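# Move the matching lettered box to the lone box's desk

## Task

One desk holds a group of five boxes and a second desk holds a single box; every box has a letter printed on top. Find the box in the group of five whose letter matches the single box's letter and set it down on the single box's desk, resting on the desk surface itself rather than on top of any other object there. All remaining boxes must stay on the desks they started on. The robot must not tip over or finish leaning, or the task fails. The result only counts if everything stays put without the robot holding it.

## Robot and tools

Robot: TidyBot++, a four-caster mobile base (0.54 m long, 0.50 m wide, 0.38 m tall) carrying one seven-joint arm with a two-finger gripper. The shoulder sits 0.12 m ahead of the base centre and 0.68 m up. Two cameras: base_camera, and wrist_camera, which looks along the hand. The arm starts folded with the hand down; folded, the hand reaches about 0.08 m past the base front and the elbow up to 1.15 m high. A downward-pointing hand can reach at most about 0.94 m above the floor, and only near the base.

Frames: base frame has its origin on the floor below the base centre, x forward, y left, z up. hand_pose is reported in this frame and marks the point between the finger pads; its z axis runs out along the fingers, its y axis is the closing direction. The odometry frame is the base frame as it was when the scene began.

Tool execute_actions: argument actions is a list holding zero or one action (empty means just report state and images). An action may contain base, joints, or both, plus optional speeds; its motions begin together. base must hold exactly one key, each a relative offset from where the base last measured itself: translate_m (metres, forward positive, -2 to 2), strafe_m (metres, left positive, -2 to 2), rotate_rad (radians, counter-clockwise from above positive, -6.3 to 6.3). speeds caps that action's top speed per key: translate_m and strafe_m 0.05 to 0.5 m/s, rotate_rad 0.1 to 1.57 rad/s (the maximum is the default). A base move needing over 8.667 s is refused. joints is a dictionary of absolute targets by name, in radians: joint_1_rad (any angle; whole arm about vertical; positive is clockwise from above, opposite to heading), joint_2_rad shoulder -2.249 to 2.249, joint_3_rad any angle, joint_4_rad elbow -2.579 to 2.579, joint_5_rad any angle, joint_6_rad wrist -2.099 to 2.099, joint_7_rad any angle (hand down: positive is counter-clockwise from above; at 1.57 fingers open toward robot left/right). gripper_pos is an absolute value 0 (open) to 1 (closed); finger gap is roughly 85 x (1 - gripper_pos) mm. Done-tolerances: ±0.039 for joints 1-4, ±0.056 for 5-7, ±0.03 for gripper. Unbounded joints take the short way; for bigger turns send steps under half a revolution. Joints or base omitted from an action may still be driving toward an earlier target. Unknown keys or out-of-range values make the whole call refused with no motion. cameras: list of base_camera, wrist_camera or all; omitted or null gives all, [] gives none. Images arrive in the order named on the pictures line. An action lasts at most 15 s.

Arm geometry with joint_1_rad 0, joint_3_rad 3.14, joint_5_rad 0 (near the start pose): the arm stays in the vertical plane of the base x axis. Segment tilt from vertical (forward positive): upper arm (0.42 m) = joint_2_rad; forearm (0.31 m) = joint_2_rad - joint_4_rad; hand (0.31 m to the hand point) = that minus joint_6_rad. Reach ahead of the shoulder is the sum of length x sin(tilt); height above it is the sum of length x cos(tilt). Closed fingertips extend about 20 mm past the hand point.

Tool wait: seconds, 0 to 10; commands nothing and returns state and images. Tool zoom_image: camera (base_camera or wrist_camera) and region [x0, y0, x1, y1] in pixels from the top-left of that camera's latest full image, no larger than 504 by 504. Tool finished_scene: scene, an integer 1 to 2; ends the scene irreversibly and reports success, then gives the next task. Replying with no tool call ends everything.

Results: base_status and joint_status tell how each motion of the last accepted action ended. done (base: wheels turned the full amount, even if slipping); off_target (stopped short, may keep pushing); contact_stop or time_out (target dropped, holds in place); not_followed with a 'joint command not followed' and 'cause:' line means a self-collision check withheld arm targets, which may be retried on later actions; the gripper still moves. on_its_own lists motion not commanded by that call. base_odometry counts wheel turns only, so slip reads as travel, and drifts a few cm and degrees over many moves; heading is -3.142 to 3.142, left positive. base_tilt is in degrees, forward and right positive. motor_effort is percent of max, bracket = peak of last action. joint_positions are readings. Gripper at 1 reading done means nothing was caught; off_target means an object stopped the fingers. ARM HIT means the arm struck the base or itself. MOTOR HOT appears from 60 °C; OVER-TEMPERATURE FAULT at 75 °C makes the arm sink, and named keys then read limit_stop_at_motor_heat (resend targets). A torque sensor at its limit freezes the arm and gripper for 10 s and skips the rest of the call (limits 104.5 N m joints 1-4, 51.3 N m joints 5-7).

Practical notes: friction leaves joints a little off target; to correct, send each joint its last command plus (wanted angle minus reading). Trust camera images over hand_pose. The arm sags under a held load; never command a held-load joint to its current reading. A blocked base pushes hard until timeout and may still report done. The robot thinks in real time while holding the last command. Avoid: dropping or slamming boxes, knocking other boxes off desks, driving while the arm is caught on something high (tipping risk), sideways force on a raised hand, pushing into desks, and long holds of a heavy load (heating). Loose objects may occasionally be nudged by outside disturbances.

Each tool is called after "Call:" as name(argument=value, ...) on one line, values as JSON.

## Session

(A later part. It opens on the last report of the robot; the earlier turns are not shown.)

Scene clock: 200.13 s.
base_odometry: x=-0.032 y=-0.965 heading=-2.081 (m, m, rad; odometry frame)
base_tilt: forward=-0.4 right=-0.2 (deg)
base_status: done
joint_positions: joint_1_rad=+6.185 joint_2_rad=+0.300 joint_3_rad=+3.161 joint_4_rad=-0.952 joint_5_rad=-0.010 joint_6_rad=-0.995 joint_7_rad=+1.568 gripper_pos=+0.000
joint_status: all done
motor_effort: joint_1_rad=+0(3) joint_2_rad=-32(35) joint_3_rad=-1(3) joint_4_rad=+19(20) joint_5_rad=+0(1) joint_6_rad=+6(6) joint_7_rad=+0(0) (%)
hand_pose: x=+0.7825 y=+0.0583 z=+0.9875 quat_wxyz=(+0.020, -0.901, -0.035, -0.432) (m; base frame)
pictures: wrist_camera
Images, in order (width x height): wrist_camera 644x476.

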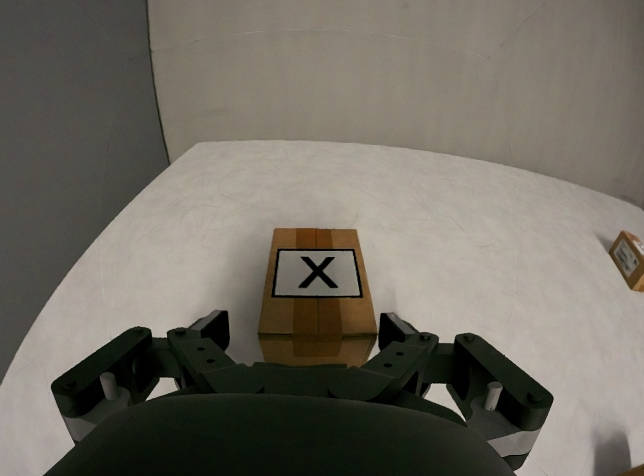

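Call:
execute_actions(actions=[{"base":{"strafe_m":-0.009}}], cameras=["wrist_camera"])

Scene clock: 203.83 s.
base_odometry: x=-0.040 y=-0.960 heading=-2.081 (m, m, rad; odometry frame)
base_tilt: forward=-0.4 right=-0.2 (deg)
base_status: done
joint_positions: joint_1_rad=+6.183 joint_2_rad=+0.300 joint_3_rad=+3.161 joint_4_rad=-0.952 joint_5_rad=-0.010 joint_6_rad=-0.995 joint_7_rad=+1.568 gripper_pos=+0.000
joint_status: not commanded
motor_effort: joint_1_rad=+0(3) joint_2_rad=-32(34) joint_3_rad=-1(3) joint_4_rad=+19(20) joint_5_rad=+0(2) joint_6_rad=+6(6) joint_7_rad=+0(0) (%)
hand_pose: x=+0.7824 y=+0.0597 z=+0.9875 quat_wxyz=(+0.021, -0.901, -0.036, -0.432) (m; base frame)
pictures: wrist_camera
Images, in order (width x height): wrist_camera 644x476.

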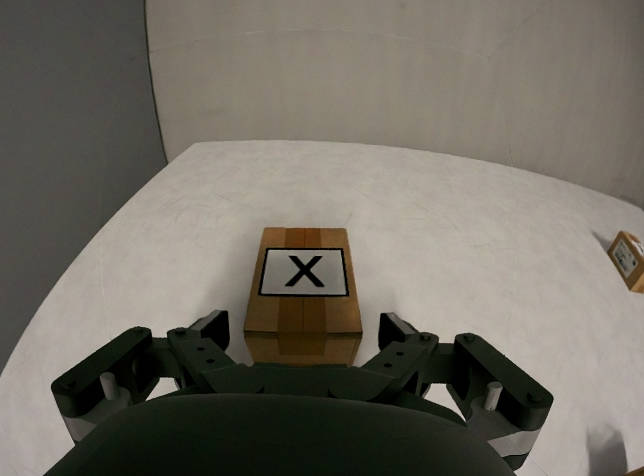

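Call:
execute_actions(actions=[{"joints":{"joint_2_rad":0.477,"joint_4_rad":-0.704,"joint_6_rad":-1.06}}], cameras=["wrist_camera"])

Scene clock: 212.47 s.
base_odometry: x=-0.040 y=-0.960 heading=-2.081 (m, m, rad; odometry frame)
base_tilt: forward=-0.4 right=-0.2 (deg)
base_status: not commanded
joint_positions: joint_1_rad=+6.183 joint_2_rad=+0.469 joint_3_rad=+3.161 joint_4_rad=-0.726 joint_5_rad=-0.010 joint_6_rad=-1.033 joint_7_rad=+1.568 gripper_pos=+0.000
joint_status: all done
motor_effort: joint_1_rad=+0(2) joint_2_rad=-38(40) joint_3_rad=-1(3) joint_4_rad=+18(19) joint_5_rad=-1(2) joint_6_rad=+6(7) joint_7_rad=+0(1) (%)
hand_pose: x=+0.8453 y=+0.0667 z=+0.9818 quat_wxyz=(+0.020, -0.897, -0.037, -0.440) (m; base frame)
pictures: wrist_camera
Images, in order (width x height): wrist_camera 644x476.

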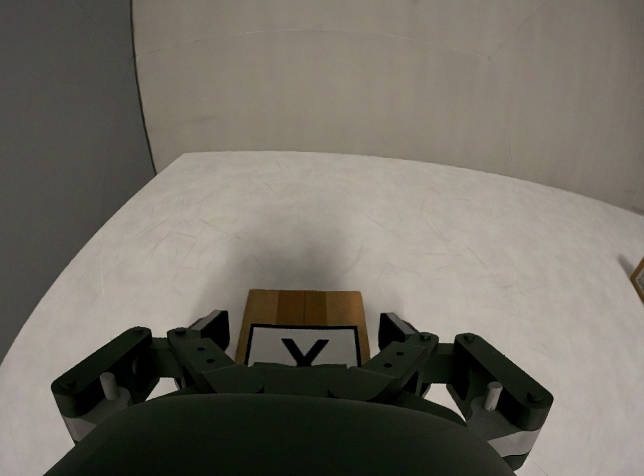

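Call:
execute_actions(actions=[{"joints":{"joint_6_rad":-1.10}}], cameras=["wrist_camera"])

Scene clock: 217.10 s.
base_odometry: x=-0.040 y=-0.960 heading=-2.081 (m, m, rad; odometry frame)
base_tilt: forward=-0.4 right=-0.2 (deg)
base_status: not commanded
joint_positions: joint_1_rad=+6.183 joint_2_rad=+0.468 joint_3_rad=+3.161 joint_4_rad=-0.716 joint_5_rad=-0.010 joint_6_rad=-1.071 joint_7_rad=+1.568 gripper_pos=+0.000
joint_status: all done
motor_effort: joint_1_rad=+0(0) joint_2_rad=-36(37) joint_3_rad=-1(2) joint_4_rad=+17(18) joint_5_rad=+1(1) joint_6_rad=+5(6) joint_7_rad=+0(0) (%)
hand_pose: x=+0.8385 y=+0.0662 z=+0.9790 quat_wxyz=(+0.019, -0.903, -0.037, -0.429) (m; base frame)
pictures: wrist_camera
Images, in order (width x height): wrist_camera 644x476.

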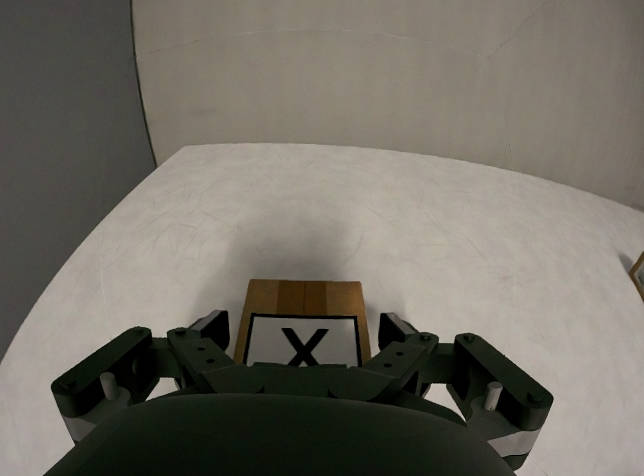

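Call:
execute_actions(actions=[{"joints":{"gripper_pos":1.0}}], cameras=["wrist_camera"])

Scene clock: 221.43 s.
base_odometry: x=-0.040 y=-0.960 heading=-2.081 (m, m, rad; odometry frame)
base_tilt: forward=-0.4 right=-0.2 (deg)
base_status: not commanded
joint_positions: joint_1_rad=+6.183 joint_2_rad=+0.462 joint_3_rad=+3.161 joint_4_rad=-0.709 joint_5_rad=-0.010 joint_6_rad=-1.074 joint_7_rad=+1.568 gripper_pos=+0.346
joint_status: gripper_pos off_target (ended at +0.346, target +1.000)
motor_effort: joint_1_rad=+0(1) joint_2_rad=-36(41) joint_3_rad=-1(1) joint_4_rad=+18(20) joint_5_rad=+0(1) joint_6_rad=+7(7) joint_7_rad=+0(0) (%)
hand_pose: x=+0.8365 y=+0.0660 z=+0.9859 quat_wxyz=(+0.019, -0.901, -0.037, -0.433) (m; base frame)
pictures: wrist_camera
Images, in order (width x height): wrist_camera 644x476.

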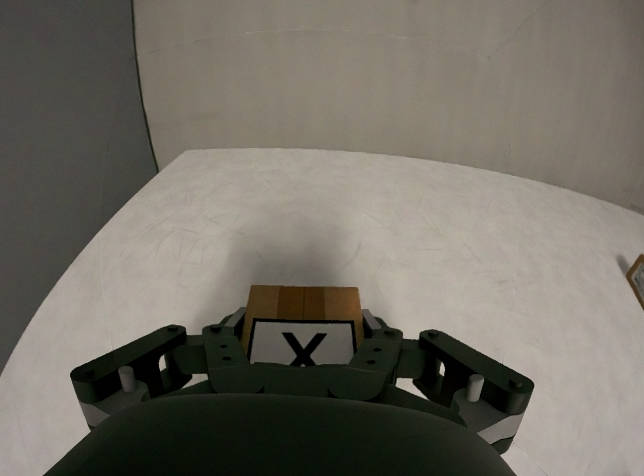

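Call:
execute_actions(actions=[{"joints":{"joint_2_rad":0.28}}])

Scene clock: 225.93 s.
base_odometry: x=-0.040 y=-0.960 heading=-2.081 (m, m, rad; odometry frame)
base_tilt: forward=-0.4 right=-0.2 (deg)
base_status: not commanded
joint_positions: joint_1_rad=+6.183 joint_2_rad=+0.279 joint_3_rad=+3.161 joint_4_rad=-0.709 joint_5_rad=-0.010 joint_6_rad=-1.079 joint_7_rad=+1.568 gripper_pos=+0.346
joint_status: all done
motor_effort: joint_1_rad=+0(0) joint_2_rad=-31(44) joint_3_rad=-1(1) joint_4_rad=+19(21) joint_5_rad=-1(0) joint_6_rad=+8(8) joint_7_rad=-1(0) (%)
hand_pose: x=+0.7686 y=+0.0592 z=+1.1111 quat_wxyz=(+0.024, -0.858, -0.035, -0.511) (m; base frame)
pictures: base_camera, wrist_camera
Images, in order (width x height): base_camera 644x364, wrist_camera 644x476.

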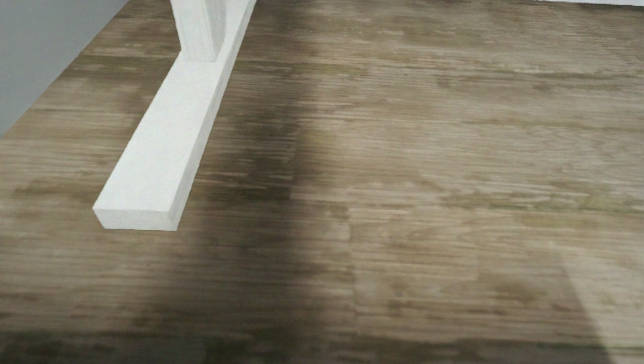

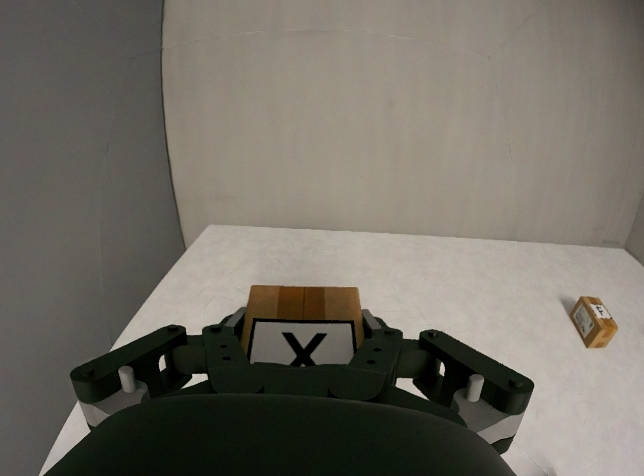

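Call:
execute_actions(actions=[{"base":{"strafe_m":-0.3},"joints":{"joint_1_rad":0,"joint_2_rad":-0.35,"joint_4_rad":-1.25,"joint_6_rad":-1.2},"speeds":{"strafe_m":0.3}}], cameras=["wrist_camera"])

Call:
execute_actions(actions=[{"base":{"translate_m":-1.95}}])

Scene clock: 235.13 s.
base_odometry: x=-0.302 y=-0.814 heading=-2.081 (m, m, rad; odometry frame)
base_tilt: forward=-0.4 right=-0.2 (deg)
base_status: done
joint_positions: joint_1_rad=+6.270 joint_2_rad=-0.345 joint_3_rad=+3.161 joint_4_rad=-1.230 joint_5_rad=-0.010 joint_6_rad=-1.179 joint_7_rad=+1.568 gripper_pos=+0.346
joint_status: all done
motor_effort: joint_1_rad=+0(3) joint_2_rad=-6(33) joint_3_rad=-1(3) joint_4_rad=+17(20) joint_5_rad=+0(1) joint_6_rad=+8(8) joint_7_rad=+0(0) (%)
hand_pose: x=+0.4942 y=-0.0006 z=+1.1299 quat_wxyz=(+0.007, -0.858, +0.004, -0.513) (m; base frame)
pictures: wrist_camera
Images, in order (width x height): wrist_camera 644x476.

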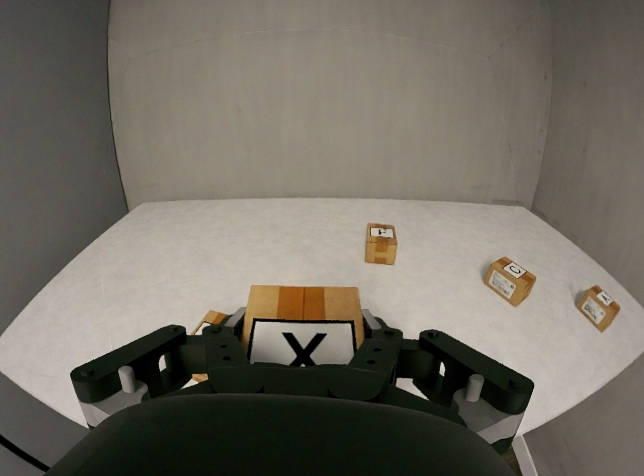

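Scene clock: 240.40 s.
base_odometry: x=+0.650 y=+0.888 heading=-2.081 (m, m, rad; odometry frame)
base_tilt: forward=-0.4 right=-0.2 (deg)
base_status: done
joint_positions: joint_1_rad=+6.270 joint_2_rad=-0.349 joint_3_rad=+3.161 joint_4_rad=-1.233 joint_5_rad=-0.010 joint_6_rad=-1.182 joint_7_rad=+1.568 gripper_pos=+0.346
joint_status: not commanded
motor_effort: joint_1_rad=+0(1) joint_2_rad=-6(10) joint_3_rad=-1(1) joint_4_rad=+17(19) joint_5_rad=+0(1) joint_6_rad=+8(8) joint_7_rad=+0(0) (%)
hand_pose: x=+0.4925 y=-0.0007 z=+1.1286 quat_wxyz=(+0.007, -0.859, +0.005, -0.512) (m; base frame)
pictures: base_camera, wrist_camera
Images, in order (width x height): base_camera 644x364, wrist_camera 644x476.

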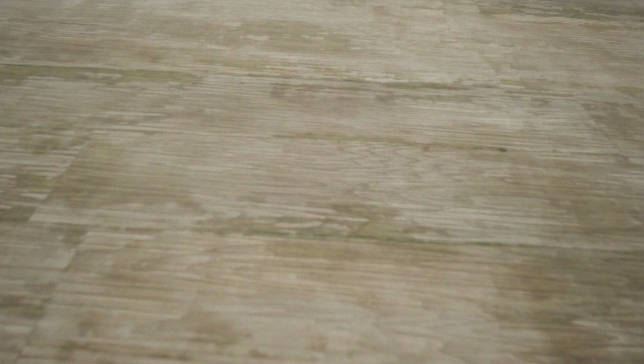

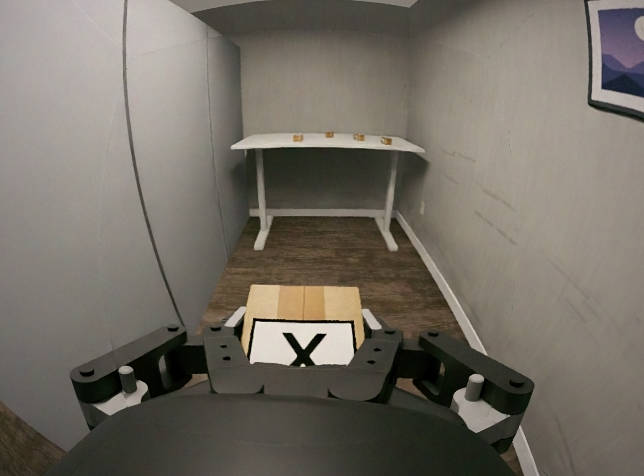

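Call:
execute_actions(actions=[{"base":{"translate_m":-0.07}}], cameras=[])

Call:
execute_actions(actions=[{"base":{"rotate_rad":1.57},"speeds":{"rotate_rad":1.0},"joints":{"joint_2_rad":-0.7,"joint_4_rad":-1.6,"joint_6_rad":-1.1}}])

Scene clock: 246.23 s.
base_odometry: x=+0.684 y=+0.950 heading=-2.081 (m, m, rad; odometry frame)
base_tilt: forward=-0.4 right=-0.2 (deg)
base_status: done
joint_positions: joint_1_rad=+6.270 joint_2_rad=-0.353 joint_3_rad=+3.161 joint_4_rad=-1.234 joint_5_rad=-0.010 joint_6_rad=-1.182 joint_7_rad=+1.568 gripper_pos=+0.346
joint_status: not commanded
motor_effort: joint_1_rad=+0(0) joint_2_rad=-6(10) joint_3_rad=+0(0) joint_4_rad=+17(19) joint_5_rad=+0(2) joint_6_rad=+7(9) joint_7_rad=-1(1) (%)
hand_pose: x=+0.4907 y=-0.0007 z=+1.1296 quat_wxyz=(+0.007, -0.858, +0.005, -0.513) (m; base frame)
pictures: none
No camera images: the call's "cameras" was empty. Leave "cameras" out to get every camera's image.

Scene clock: 248.73 s.
base_odometry: x=+0.684 y=+0.950 heading=-0.511 (m, m, rad; odometry frame)
base_tilt: forward=-0.4 right=-0.2 (deg)
base_status: done
joint_positions: joint_1_rad=+6.272 joint_2_rad=-0.694 joint_3_rad=+3.161 joint_4_rad=-1.580 joint_5_rad=-0.010 joint_6_rad=-1.131 joint_7_rad=+1.568 gripper_pos=+0.346
joint_status: all done
motor_effort: joint_1_rad=+1(1) joint_2_rad=+5(8) joint_3_rad=+0(3) joint_4_rad=+18(19) joint_5_rad=-1(2) joint_6_rad=+7(8) joint_7_rad=+0(0) (%)
hand_pose: x=+0.3743 y=-0.0018 z=+1.0702 quat_wxyz=(+0.010, -0.846, +0.006, -0.533) (m; base frame)
pictures: base_camera, wrist_camera
Images, in order (width x height): base_camera 644x364, wrist_camera 644x476.

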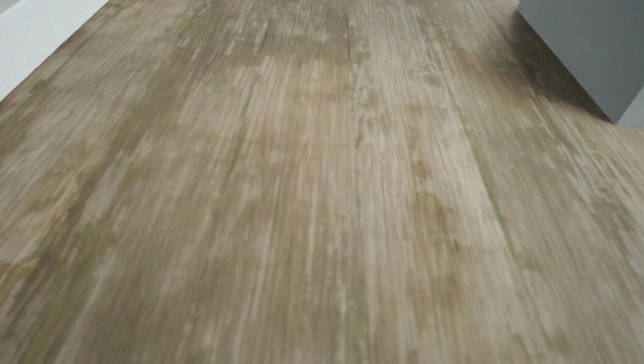

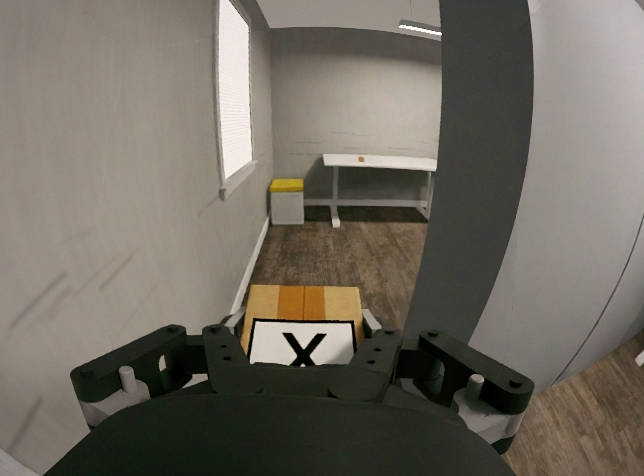

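Call:
execute_actions(actions=[{"base":{"rotate_rad":-0.03}}], cameras=[])

Call:
execute_actions(actions=[{"base":{"translate_m":1.3}}])

Scene clock: 253.77 s.
base_odometry: x=+0.684 y=+0.950 heading=-0.542 (m, m, rad; odometry frame)
base_tilt: forward=-0.4 right=-0.2 (deg)
base_status: done
joint_positions: joint_1_rad=+6.272 joint_2_rad=-0.694 joint_3_rad=+3.161 joint_4_rad=-1.580 joint_5_rad=-0.010 joint_6_rad=-1.131 joint_7_rad=+1.568 gripper_pos=+0.346
joint_status: not commanded
motor_effort: joint_1_rad=+0(1) joint_2_rad=+5(5) joint_3_rad=-1(0) joint_4_rad=+18(18) joint_5_rad=+0(1) joint_6_rad=+8(8) joint_7_rad=+0(0) (%)
hand_pose: x=+0.3743 y=-0.0019 z=+1.0702 quat_wxyz=(+0.010, -0.846, +0.006, -0.533) (m; base frame)
pictures: none
No camera images: the call's "cameras" was empty. Leave "cameras" out to get every camera's image.

Scene clock: 257.73 s.
base_odometry: x=+1.799 y=+0.281 heading=-0.541 (m, m, rad; odometry frame)
base_tilt: forward=-0.4 right=-0.2 (deg)
base_status: done
joint_positions: joint_1_rad=+6.272 joint_2_rad=-0.695 joint_3_rad=+3.161 joint_4_rad=-1.583 joint_5_rad=-0.010 joint_6_rad=-1.128 joint_7_rad=+1.568 gripper_pos=+0.346
joint_status: not commanded
motor_effort: joint_1_rad=+0(0) joint_2_rad=+6(10) joint_3_rad=+0(0) joint_4_rad=+18(18) joint_5_rad=-1(1) joint_6_rad=+8(9) joint_7_rad=+0(0) (%)
hand_pose: x=+0.3745 y=-0.0019 z=+1.0693 quat_wxyz=(+0.010, -0.846, +0.006, -0.533) (m; base frame)
pictures: base_camera, wrist_camera
Images, in order (width x height): base_camera 644x364, wrist_camera 644x476.

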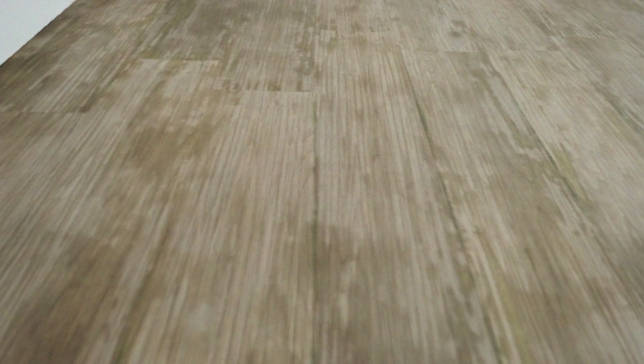

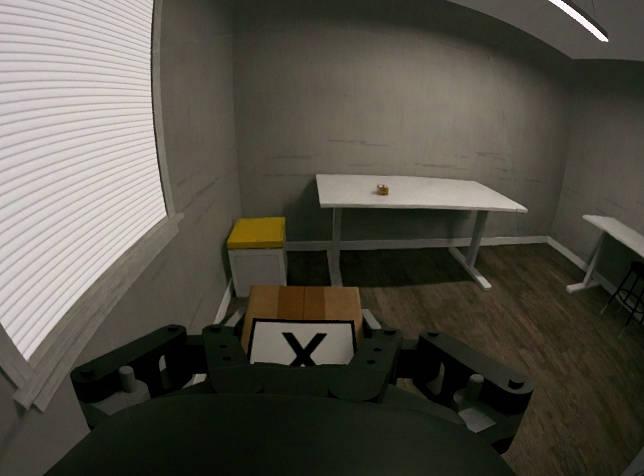

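Call:
execute_actions(actions=[{"base":{"translate_m":0.8}}], cameras=[])

Call:
execute_actions(actions=[{"base":{"strafe_m":-0.7},"joints":{"joint_2_rad":-0.35,"joint_4_rad":-1.5,"joint_6_rad":-1.1}}])

Scene clock: 265.87 s.
base_odometry: x=+2.486 y=-0.130 heading=-0.540 (m, m, rad; odometry frame)
base_tilt: forward=-0.4 right=-0.2 (deg)
base_status: done
joint_positions: joint_1_rad=+6.272 joint_2_rad=-0.696 joint_3_rad=+3.161 joint_4_rad=-1.585 joint_5_rad=-0.010 joint_6_rad=-1.127 joint_7_rad=+1.568 gripper_pos=+0.346
joint_status: not commanded
motor_effort: joint_1_rad=+0(0) joint_2_rad=+6(8) joint_3_rad=+0(0) joint_4_rad=+18(19) joint_5_rad=+0(1) joint_6_rad=+8(9) joint_7_rad=-1(0) (%)
hand_pose: x=+0.3744 y=-0.0019 z=+1.0693 quat_wxyz=(+0.010, -0.845, +0.006, -0.534) (m; base frame)
pictures: none
No camera images: the call's "cameras" was empty. Leave "cameras" out to get every camera's image.

Scene clock: 268.63 s.
base_odometry: x=+2.126 y=-0.730 heading=-0.540 (m, m, rad; odometry frame)
base_tilt: forward=-0.4 right=-0.2 (deg)
base_status: done
joint_positions: joint_1_rad=+6.273 joint_2_rad=-0.345 joint_3_rad=+3.161 joint_4_rad=-1.530 joint_5_rad=-0.010 joint_6_rad=-1.127 joint_7_rad=+1.568 gripper_pos=+0.346
joint_status: all done
motor_effort: joint_1_rad=+0(1) joint_2_rad=-8(10) joint_3_rad=-1(2) joint_4_rad=+19(21) joint_5_rad=+0(0) joint_6_rad=+6(8) joint_7_rad=-1(0) (%)
hand_pose: x=+0.4980 y=-0.0012 z=+0.9859 quat_wxyz=(+0.007, -0.915, +0.007, -0.403) (m; base frame)
pictures: base_camera, wrist_camera
Images, in order (width x height): base_camera 644x364, wrist_camera 644x476.

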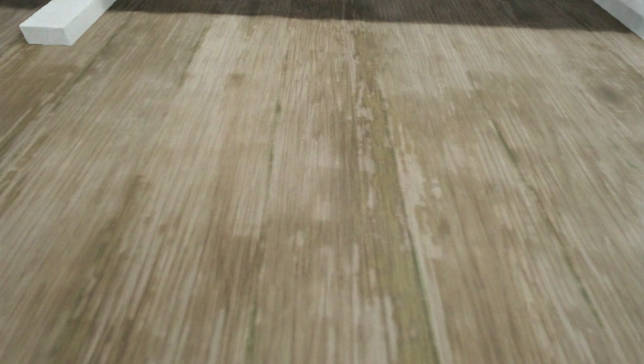

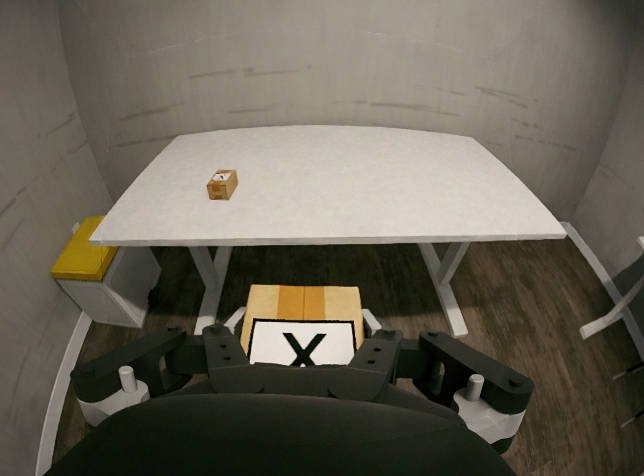

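Call:
execute_actions(actions=[{"base":{"translate_m":0.35},"joints":{"joint_2_rad":0.15,"joint_4_rad":-1.39,"joint_6_rad":-0.70}}])

Scene clock: 278.00 s.
base_odometry: x=+2.426 y=-0.911 heading=-0.540 (m, m, rad; odometry frame)
base_tilt: forward=-0.4 right=-0.2 (deg)
base_status: done
joint_positions: joint_1_rad=+6.273 joint_2_rad=+0.169 joint_3_rad=+3.161 joint_4_rad=-1.418 joint_5_rad=-0.010 joint_6_rad=-0.727 joint_7_rad=+1.568 gripper_pos=+0.346
joint_status: all done
motor_effort: joint_1_rad=+0(1) joint_2_rad=-29(35) joint_3_rad=-1(0) joint_4_rad=+20(21) joint_5_rad=+0(0) joint_6_rad=+6(8) joint_7_rad=-1(0) (%)
hand_pose: x=+0.7334 y=-0.0019 z=+0.8811 quat_wxyz=(+0.002, -0.916, +0.007, -0.402) (m; base frame)
pictures: base_camera, wrist_camera
Images, in order (width x height): base_camera 644x364, wrist_camera 644x476.

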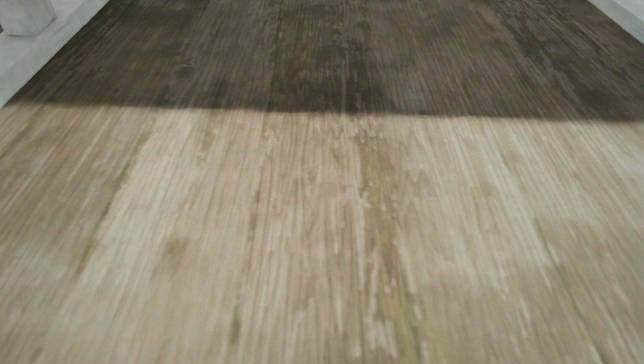

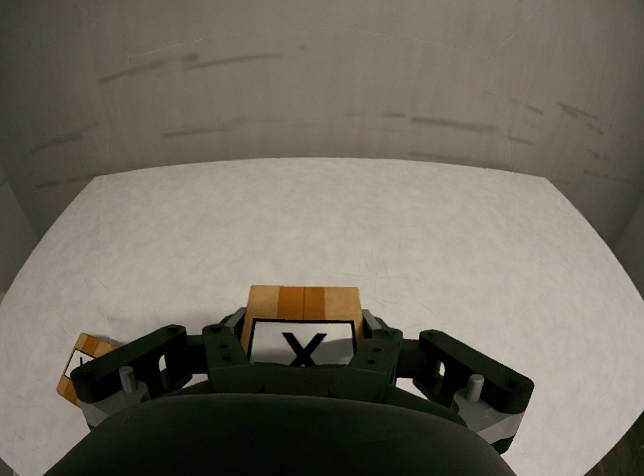

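Call:
execute_actions(actions=[{"joints":{"joint_2_rad":0.22,"joint_4_rad":-1.70,"joint_6_rad":-0.31}}], cameras=["wrist_camera"])

Scene clock: 283.20 s.
base_odometry: x=+2.426 y=-0.911 heading=-0.540 (m, m, rad; odometry frame)
base_tilt: forward=-0.4 right=-0.2 (deg)
base_status: not commanded
joint_positions: joint_1_rad=+6.273 joint_2_rad=+0.220 joint_3_rad=+3.161 joint_4_rad=-1.688 joint_5_rad=-0.010 joint_6_rad=-0.340 joint_7_rad=+1.568 gripper_pos=+0.346
joint_status: all done
motor_effort: joint_1_rad=+0(0) joint_2_rad=-30(32) joint_3_rad=-1(1) joint_4_rad=+20(22) joint_5_rad=+0(0) joint_6_rad=+7(8) joint_7_rad=+0(1) (%)
hand_pose: x=+0.7502 y=-0.0031 z=+0.7930 quat_wxyz=(+0.000, -0.902, +0.008, -0.432) (m; base frame)
pictures: wrist_camera
Images, in order (width x height): wrist_camera 644x476.

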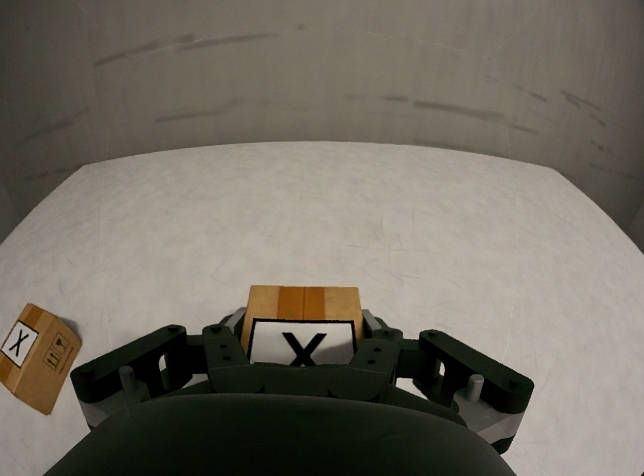

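Call:
execute_actions(actions=[{"joints":{"joint_2_rad":0.26,"joint_6_rad":-0.29}}], cameras=["wrist_camera"])

Scene clock: 288.83 s.
base_odometry: x=+2.426 y=-0.911 heading=-0.540 (m, m, rad; odometry frame)
base_tilt: forward=-0.4 right=-0.2 (deg)
base_status: not commanded
joint_positions: joint_1_rad=+6.273 joint_2_rad=+0.256 joint_3_rad=+3.161 joint_4_rad=-1.688 joint_5_rad=-0.010 joint_6_rad=-0.320 joint_7_rad=+1.568 gripper_pos=+0.346
joint_status: all done
motor_effort: joint_1_rad=+0(0) joint_2_rad=-31(32) joint_3_rad=-1(1) joint_4_rad=+19(20) joint_5_rad=-1(1) joint_6_rad=+7(7) joint_7_rad=+0(0) (%)
hand_pose: x=+0.7580 y=-0.0032 z=+0.7756 quat_wxyz=(+0.000, -0.905, +0.008, -0.425) (m; base frame)
pictures: wrist_camera
Images, in order (width x height): wrist_camera 644x476.

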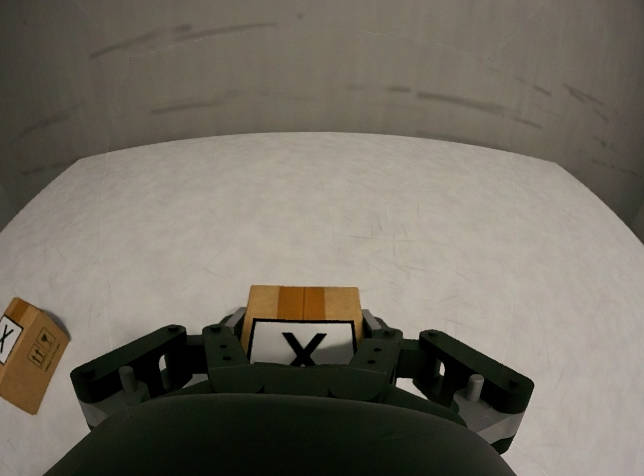

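Call:
execute_actions(actions=[{"joints":{"joint_2_rad":0.30,"joint_6_rad":-0.24}}], cameras=["wrist_camera"])

Scene clock: 292.93 s.
base_odometry: x=+2.426 y=-0.911 heading=-0.540 (m, m, rad; odometry frame)
base_tilt: forward=-0.4 right=-0.2 (deg)
base_status: not commanded
joint_positions: joint_1_rad=+6.273 joint_2_rad=+0.295 joint_3_rad=+3.161 joint_4_rad=-1.688 joint_5_rad=-0.010 joint_6_rad=-0.267 joint_7_rad=+1.568 gripper_pos=+0.346
joint_status: all done
motor_effort: joint_1_rad=+0(0) joint_2_rad=-33(33) joint_3_rad=-1(1) joint_4_rad=+19(20) joint_5_rad=+0(0) joint_6_rad=+7(7) joint_7_rad=+0(0) (%)
hand_pose: x=+0.7717 y=-0.0033 z=+0.7625 quat_wxyz=(-0.001, -0.902, +0.008, -0.431) (m; base frame)
pictures: wrist_camera
Images, in order (width x height): wrist_camera 644x476.

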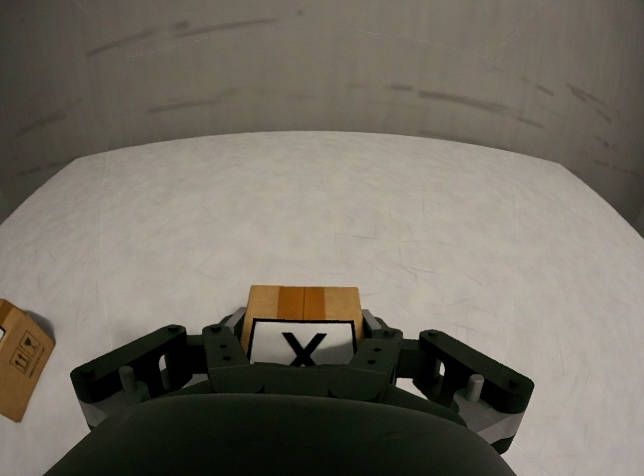

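Call:
execute_actions(actions=[{"joints":{"joint_2_rad":0.335,"joint_6_rad":-0.21}}], cameras=["wrist_camera"])

Scene clock: 295.97 s.
base_odometry: x=+2.426 y=-0.911 heading=-0.540 (m, m, rad; odometry frame)
base_tilt: forward=-0.4 right=-0.2 (deg)
base_status: not commanded
joint_positions: joint_1_rad=+6.273 joint_2_rad=+0.319 joint_3_rad=+3.161 joint_4_rad=-1.688 joint_5_rad=-0.010 joint_6_rad=-0.232 joint_7_rad=+1.568 gripper_pos=+0.346
joint_status: all done
motor_effort: joint_1_rad=+0(0) joint_2_rad=-30(34) joint_3_rad=-1(1) joint_4_rad=+17(19) joint_5_rad=+0(0) joint_6_rad=+5(7) joint_7_rad=+0(1) (%)
hand_pose: x=+0.7803 y=-0.0034 z=+0.7557 quat_wxyz=(-0.001, -0.900, +0.008, -0.436) (m; base frame)
pictures: wrist_camera
Images, in order (width x height): wrist_camera 644x476.

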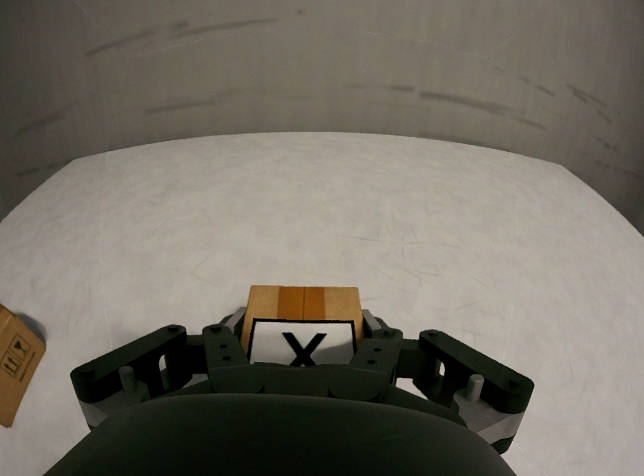

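Call:
execute_actions(actions=[{"joints":{"gripper_pos":0.0}}], cameras=["wrist_camera"])

Call:
execute_actions(actions=[{"joints":{"joint_2_rad":0.05}}])

Scene clock: 299.10 s.
base_odometry: x=+2.426 y=-0.911 heading=-0.540 (m, m, rad; odometry frame)
base_tilt: forward=-0.4 right=-0.2 (deg)
base_status: not commanded
joint_positions: joint_1_rad=+6.273 joint_2_rad=+0.323 joint_3_rad=+3.161 joint_4_rad=-1.688 joint_5_rad=-0.010 joint_6_rad=-0.230 joint_7_rad=+1.568 gripper_pos=+0.000
joint_status: all done
motor_effort: joint_1_rad=+1(1) joint_2_rad=-32(33) joint_3_rad=-1(1) joint_4_rad=+18(19) joint_5_rad=+0(1) joint_6_rad=+7(6) joint_7_rad=-1(0) (%)
hand_pose: x=+0.7812 y=-0.0034 z=+0.7535 quat_wxyz=(-0.001, -0.900, +0.008, -0.435) (m; base frame)
pictures: wrist_camera
Images, in order (width x height): wrist_camera 644x476.

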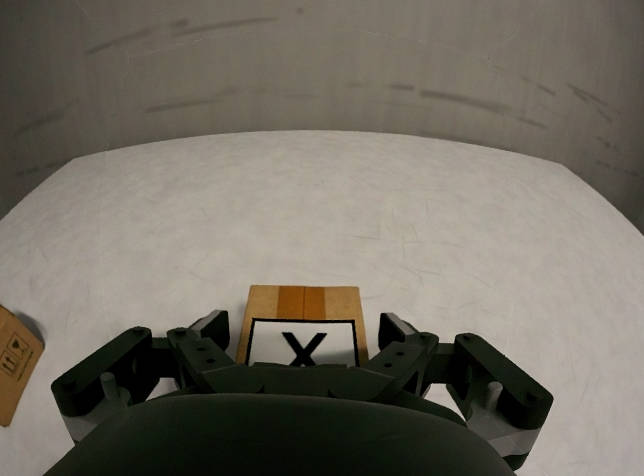

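Scene clock: 300.63 s.
base_odometry: x=+2.426 y=-0.911 heading=-0.540 (m, m, rad; odometry frame)
base_tilt: forward=-0.4 right=-0.2 (deg)
base_status: not commanded
joint_positions: joint_1_rad=+6.273 joint_2_rad=+0.045 joint_3_rad=+3.161 joint_4_rad=-1.688 joint_5_rad=-0.010 joint_6_rad=-0.230 joint_7_rad=+1.568 gripper_pos=+0.000
joint_status: all done
motor_effort: joint_1_rad=+0(0) joint_2_rad=-24(35) joint_3_rad=-1(1) joint_4_rad=+20(20) joint_5_rad=-1(0) joint_6_rad=+8(7) joint_7_rad=+0(0) (%)
hand_pose: x=+0.7362 y=-0.0038 z=+0.9322 quat_wxyz=(+0.001, -0.831, +0.009, -0.556) (m; base frame)
pictures: base_camera, wrist_camera
Images, in order (width x height): base_camera 644x364, wrist_camera 644x476.

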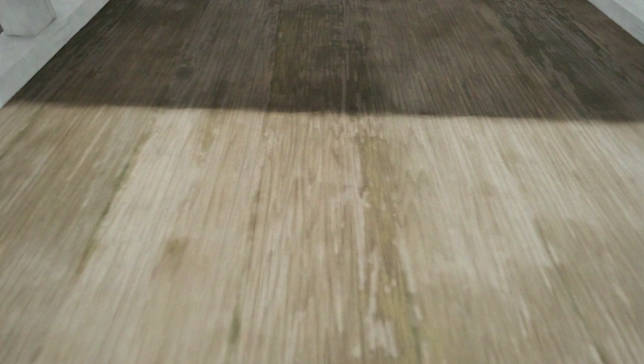

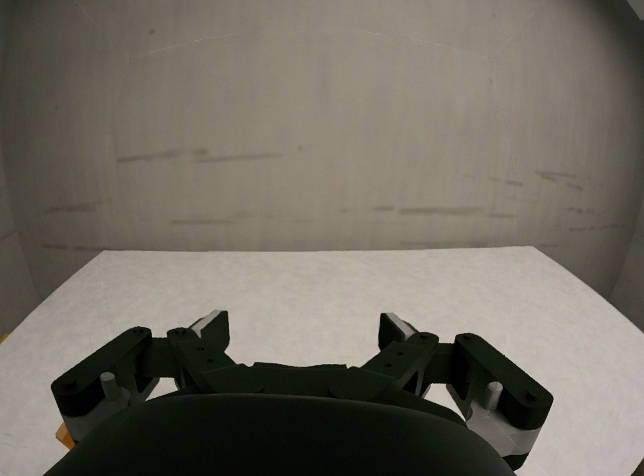

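Call:
execute_actions(actions=[{"base":{"translate_m":-0.2},"joints":{"joint_2_rad":-0.2,"joint_4_rad":-1.3,"joint_6_rad":-1.2}}])

Scene clock: 304.47 s.
base_odometry: x=+2.254 y=-0.808 heading=-0.540 (m, m, rad; odometry frame)
base_tilt: forward=-0.4 right=-0.2 (deg)
base_status: done
joint_positions: joint_1_rad=+6.275 joint_2_rad=-0.205 joint_3_rad=+3.161 joint_4_rad=-1.315 joint_5_rad=-0.010 joint_6_rad=-1.180 joint_7_rad=+1.568 gripper_pos=+0.000
joint_status: all done
motor_effort: joint_1_rad=+0(4) joint_2_rad=-12(28) joint_3_rad=-1(3) joint_4_rad=+18(22) joint_5_rad=-1(1) joint_6_rad=+6(8) joint_7_rad=+0(1) (%)
hand_pose: x=+0.5493 y=-0.0019 z=+1.0285 quat_wxyz=(+0.005, -0.911, +0.007, -0.413) (m; base frame)
pictures: base_camera, wrist_camera
Images, in order (width x height): base_camera 644x364, wrist_camera 644x476.

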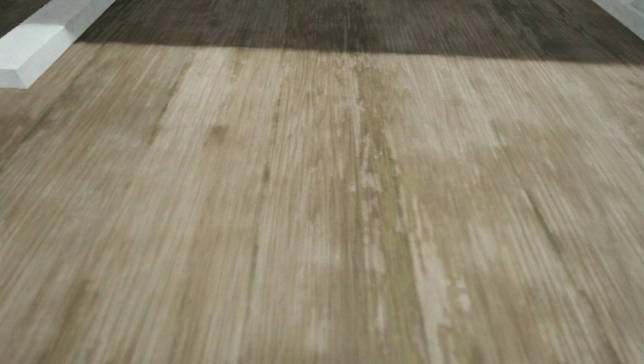

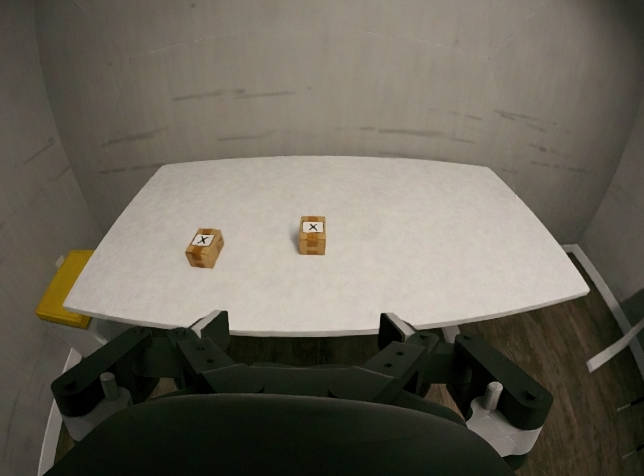

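Both X boxes are now resting on the same desk, clear of each other and of the gripper.

Call:
finished_scene(scene=1)

The scene is finished: the task was done.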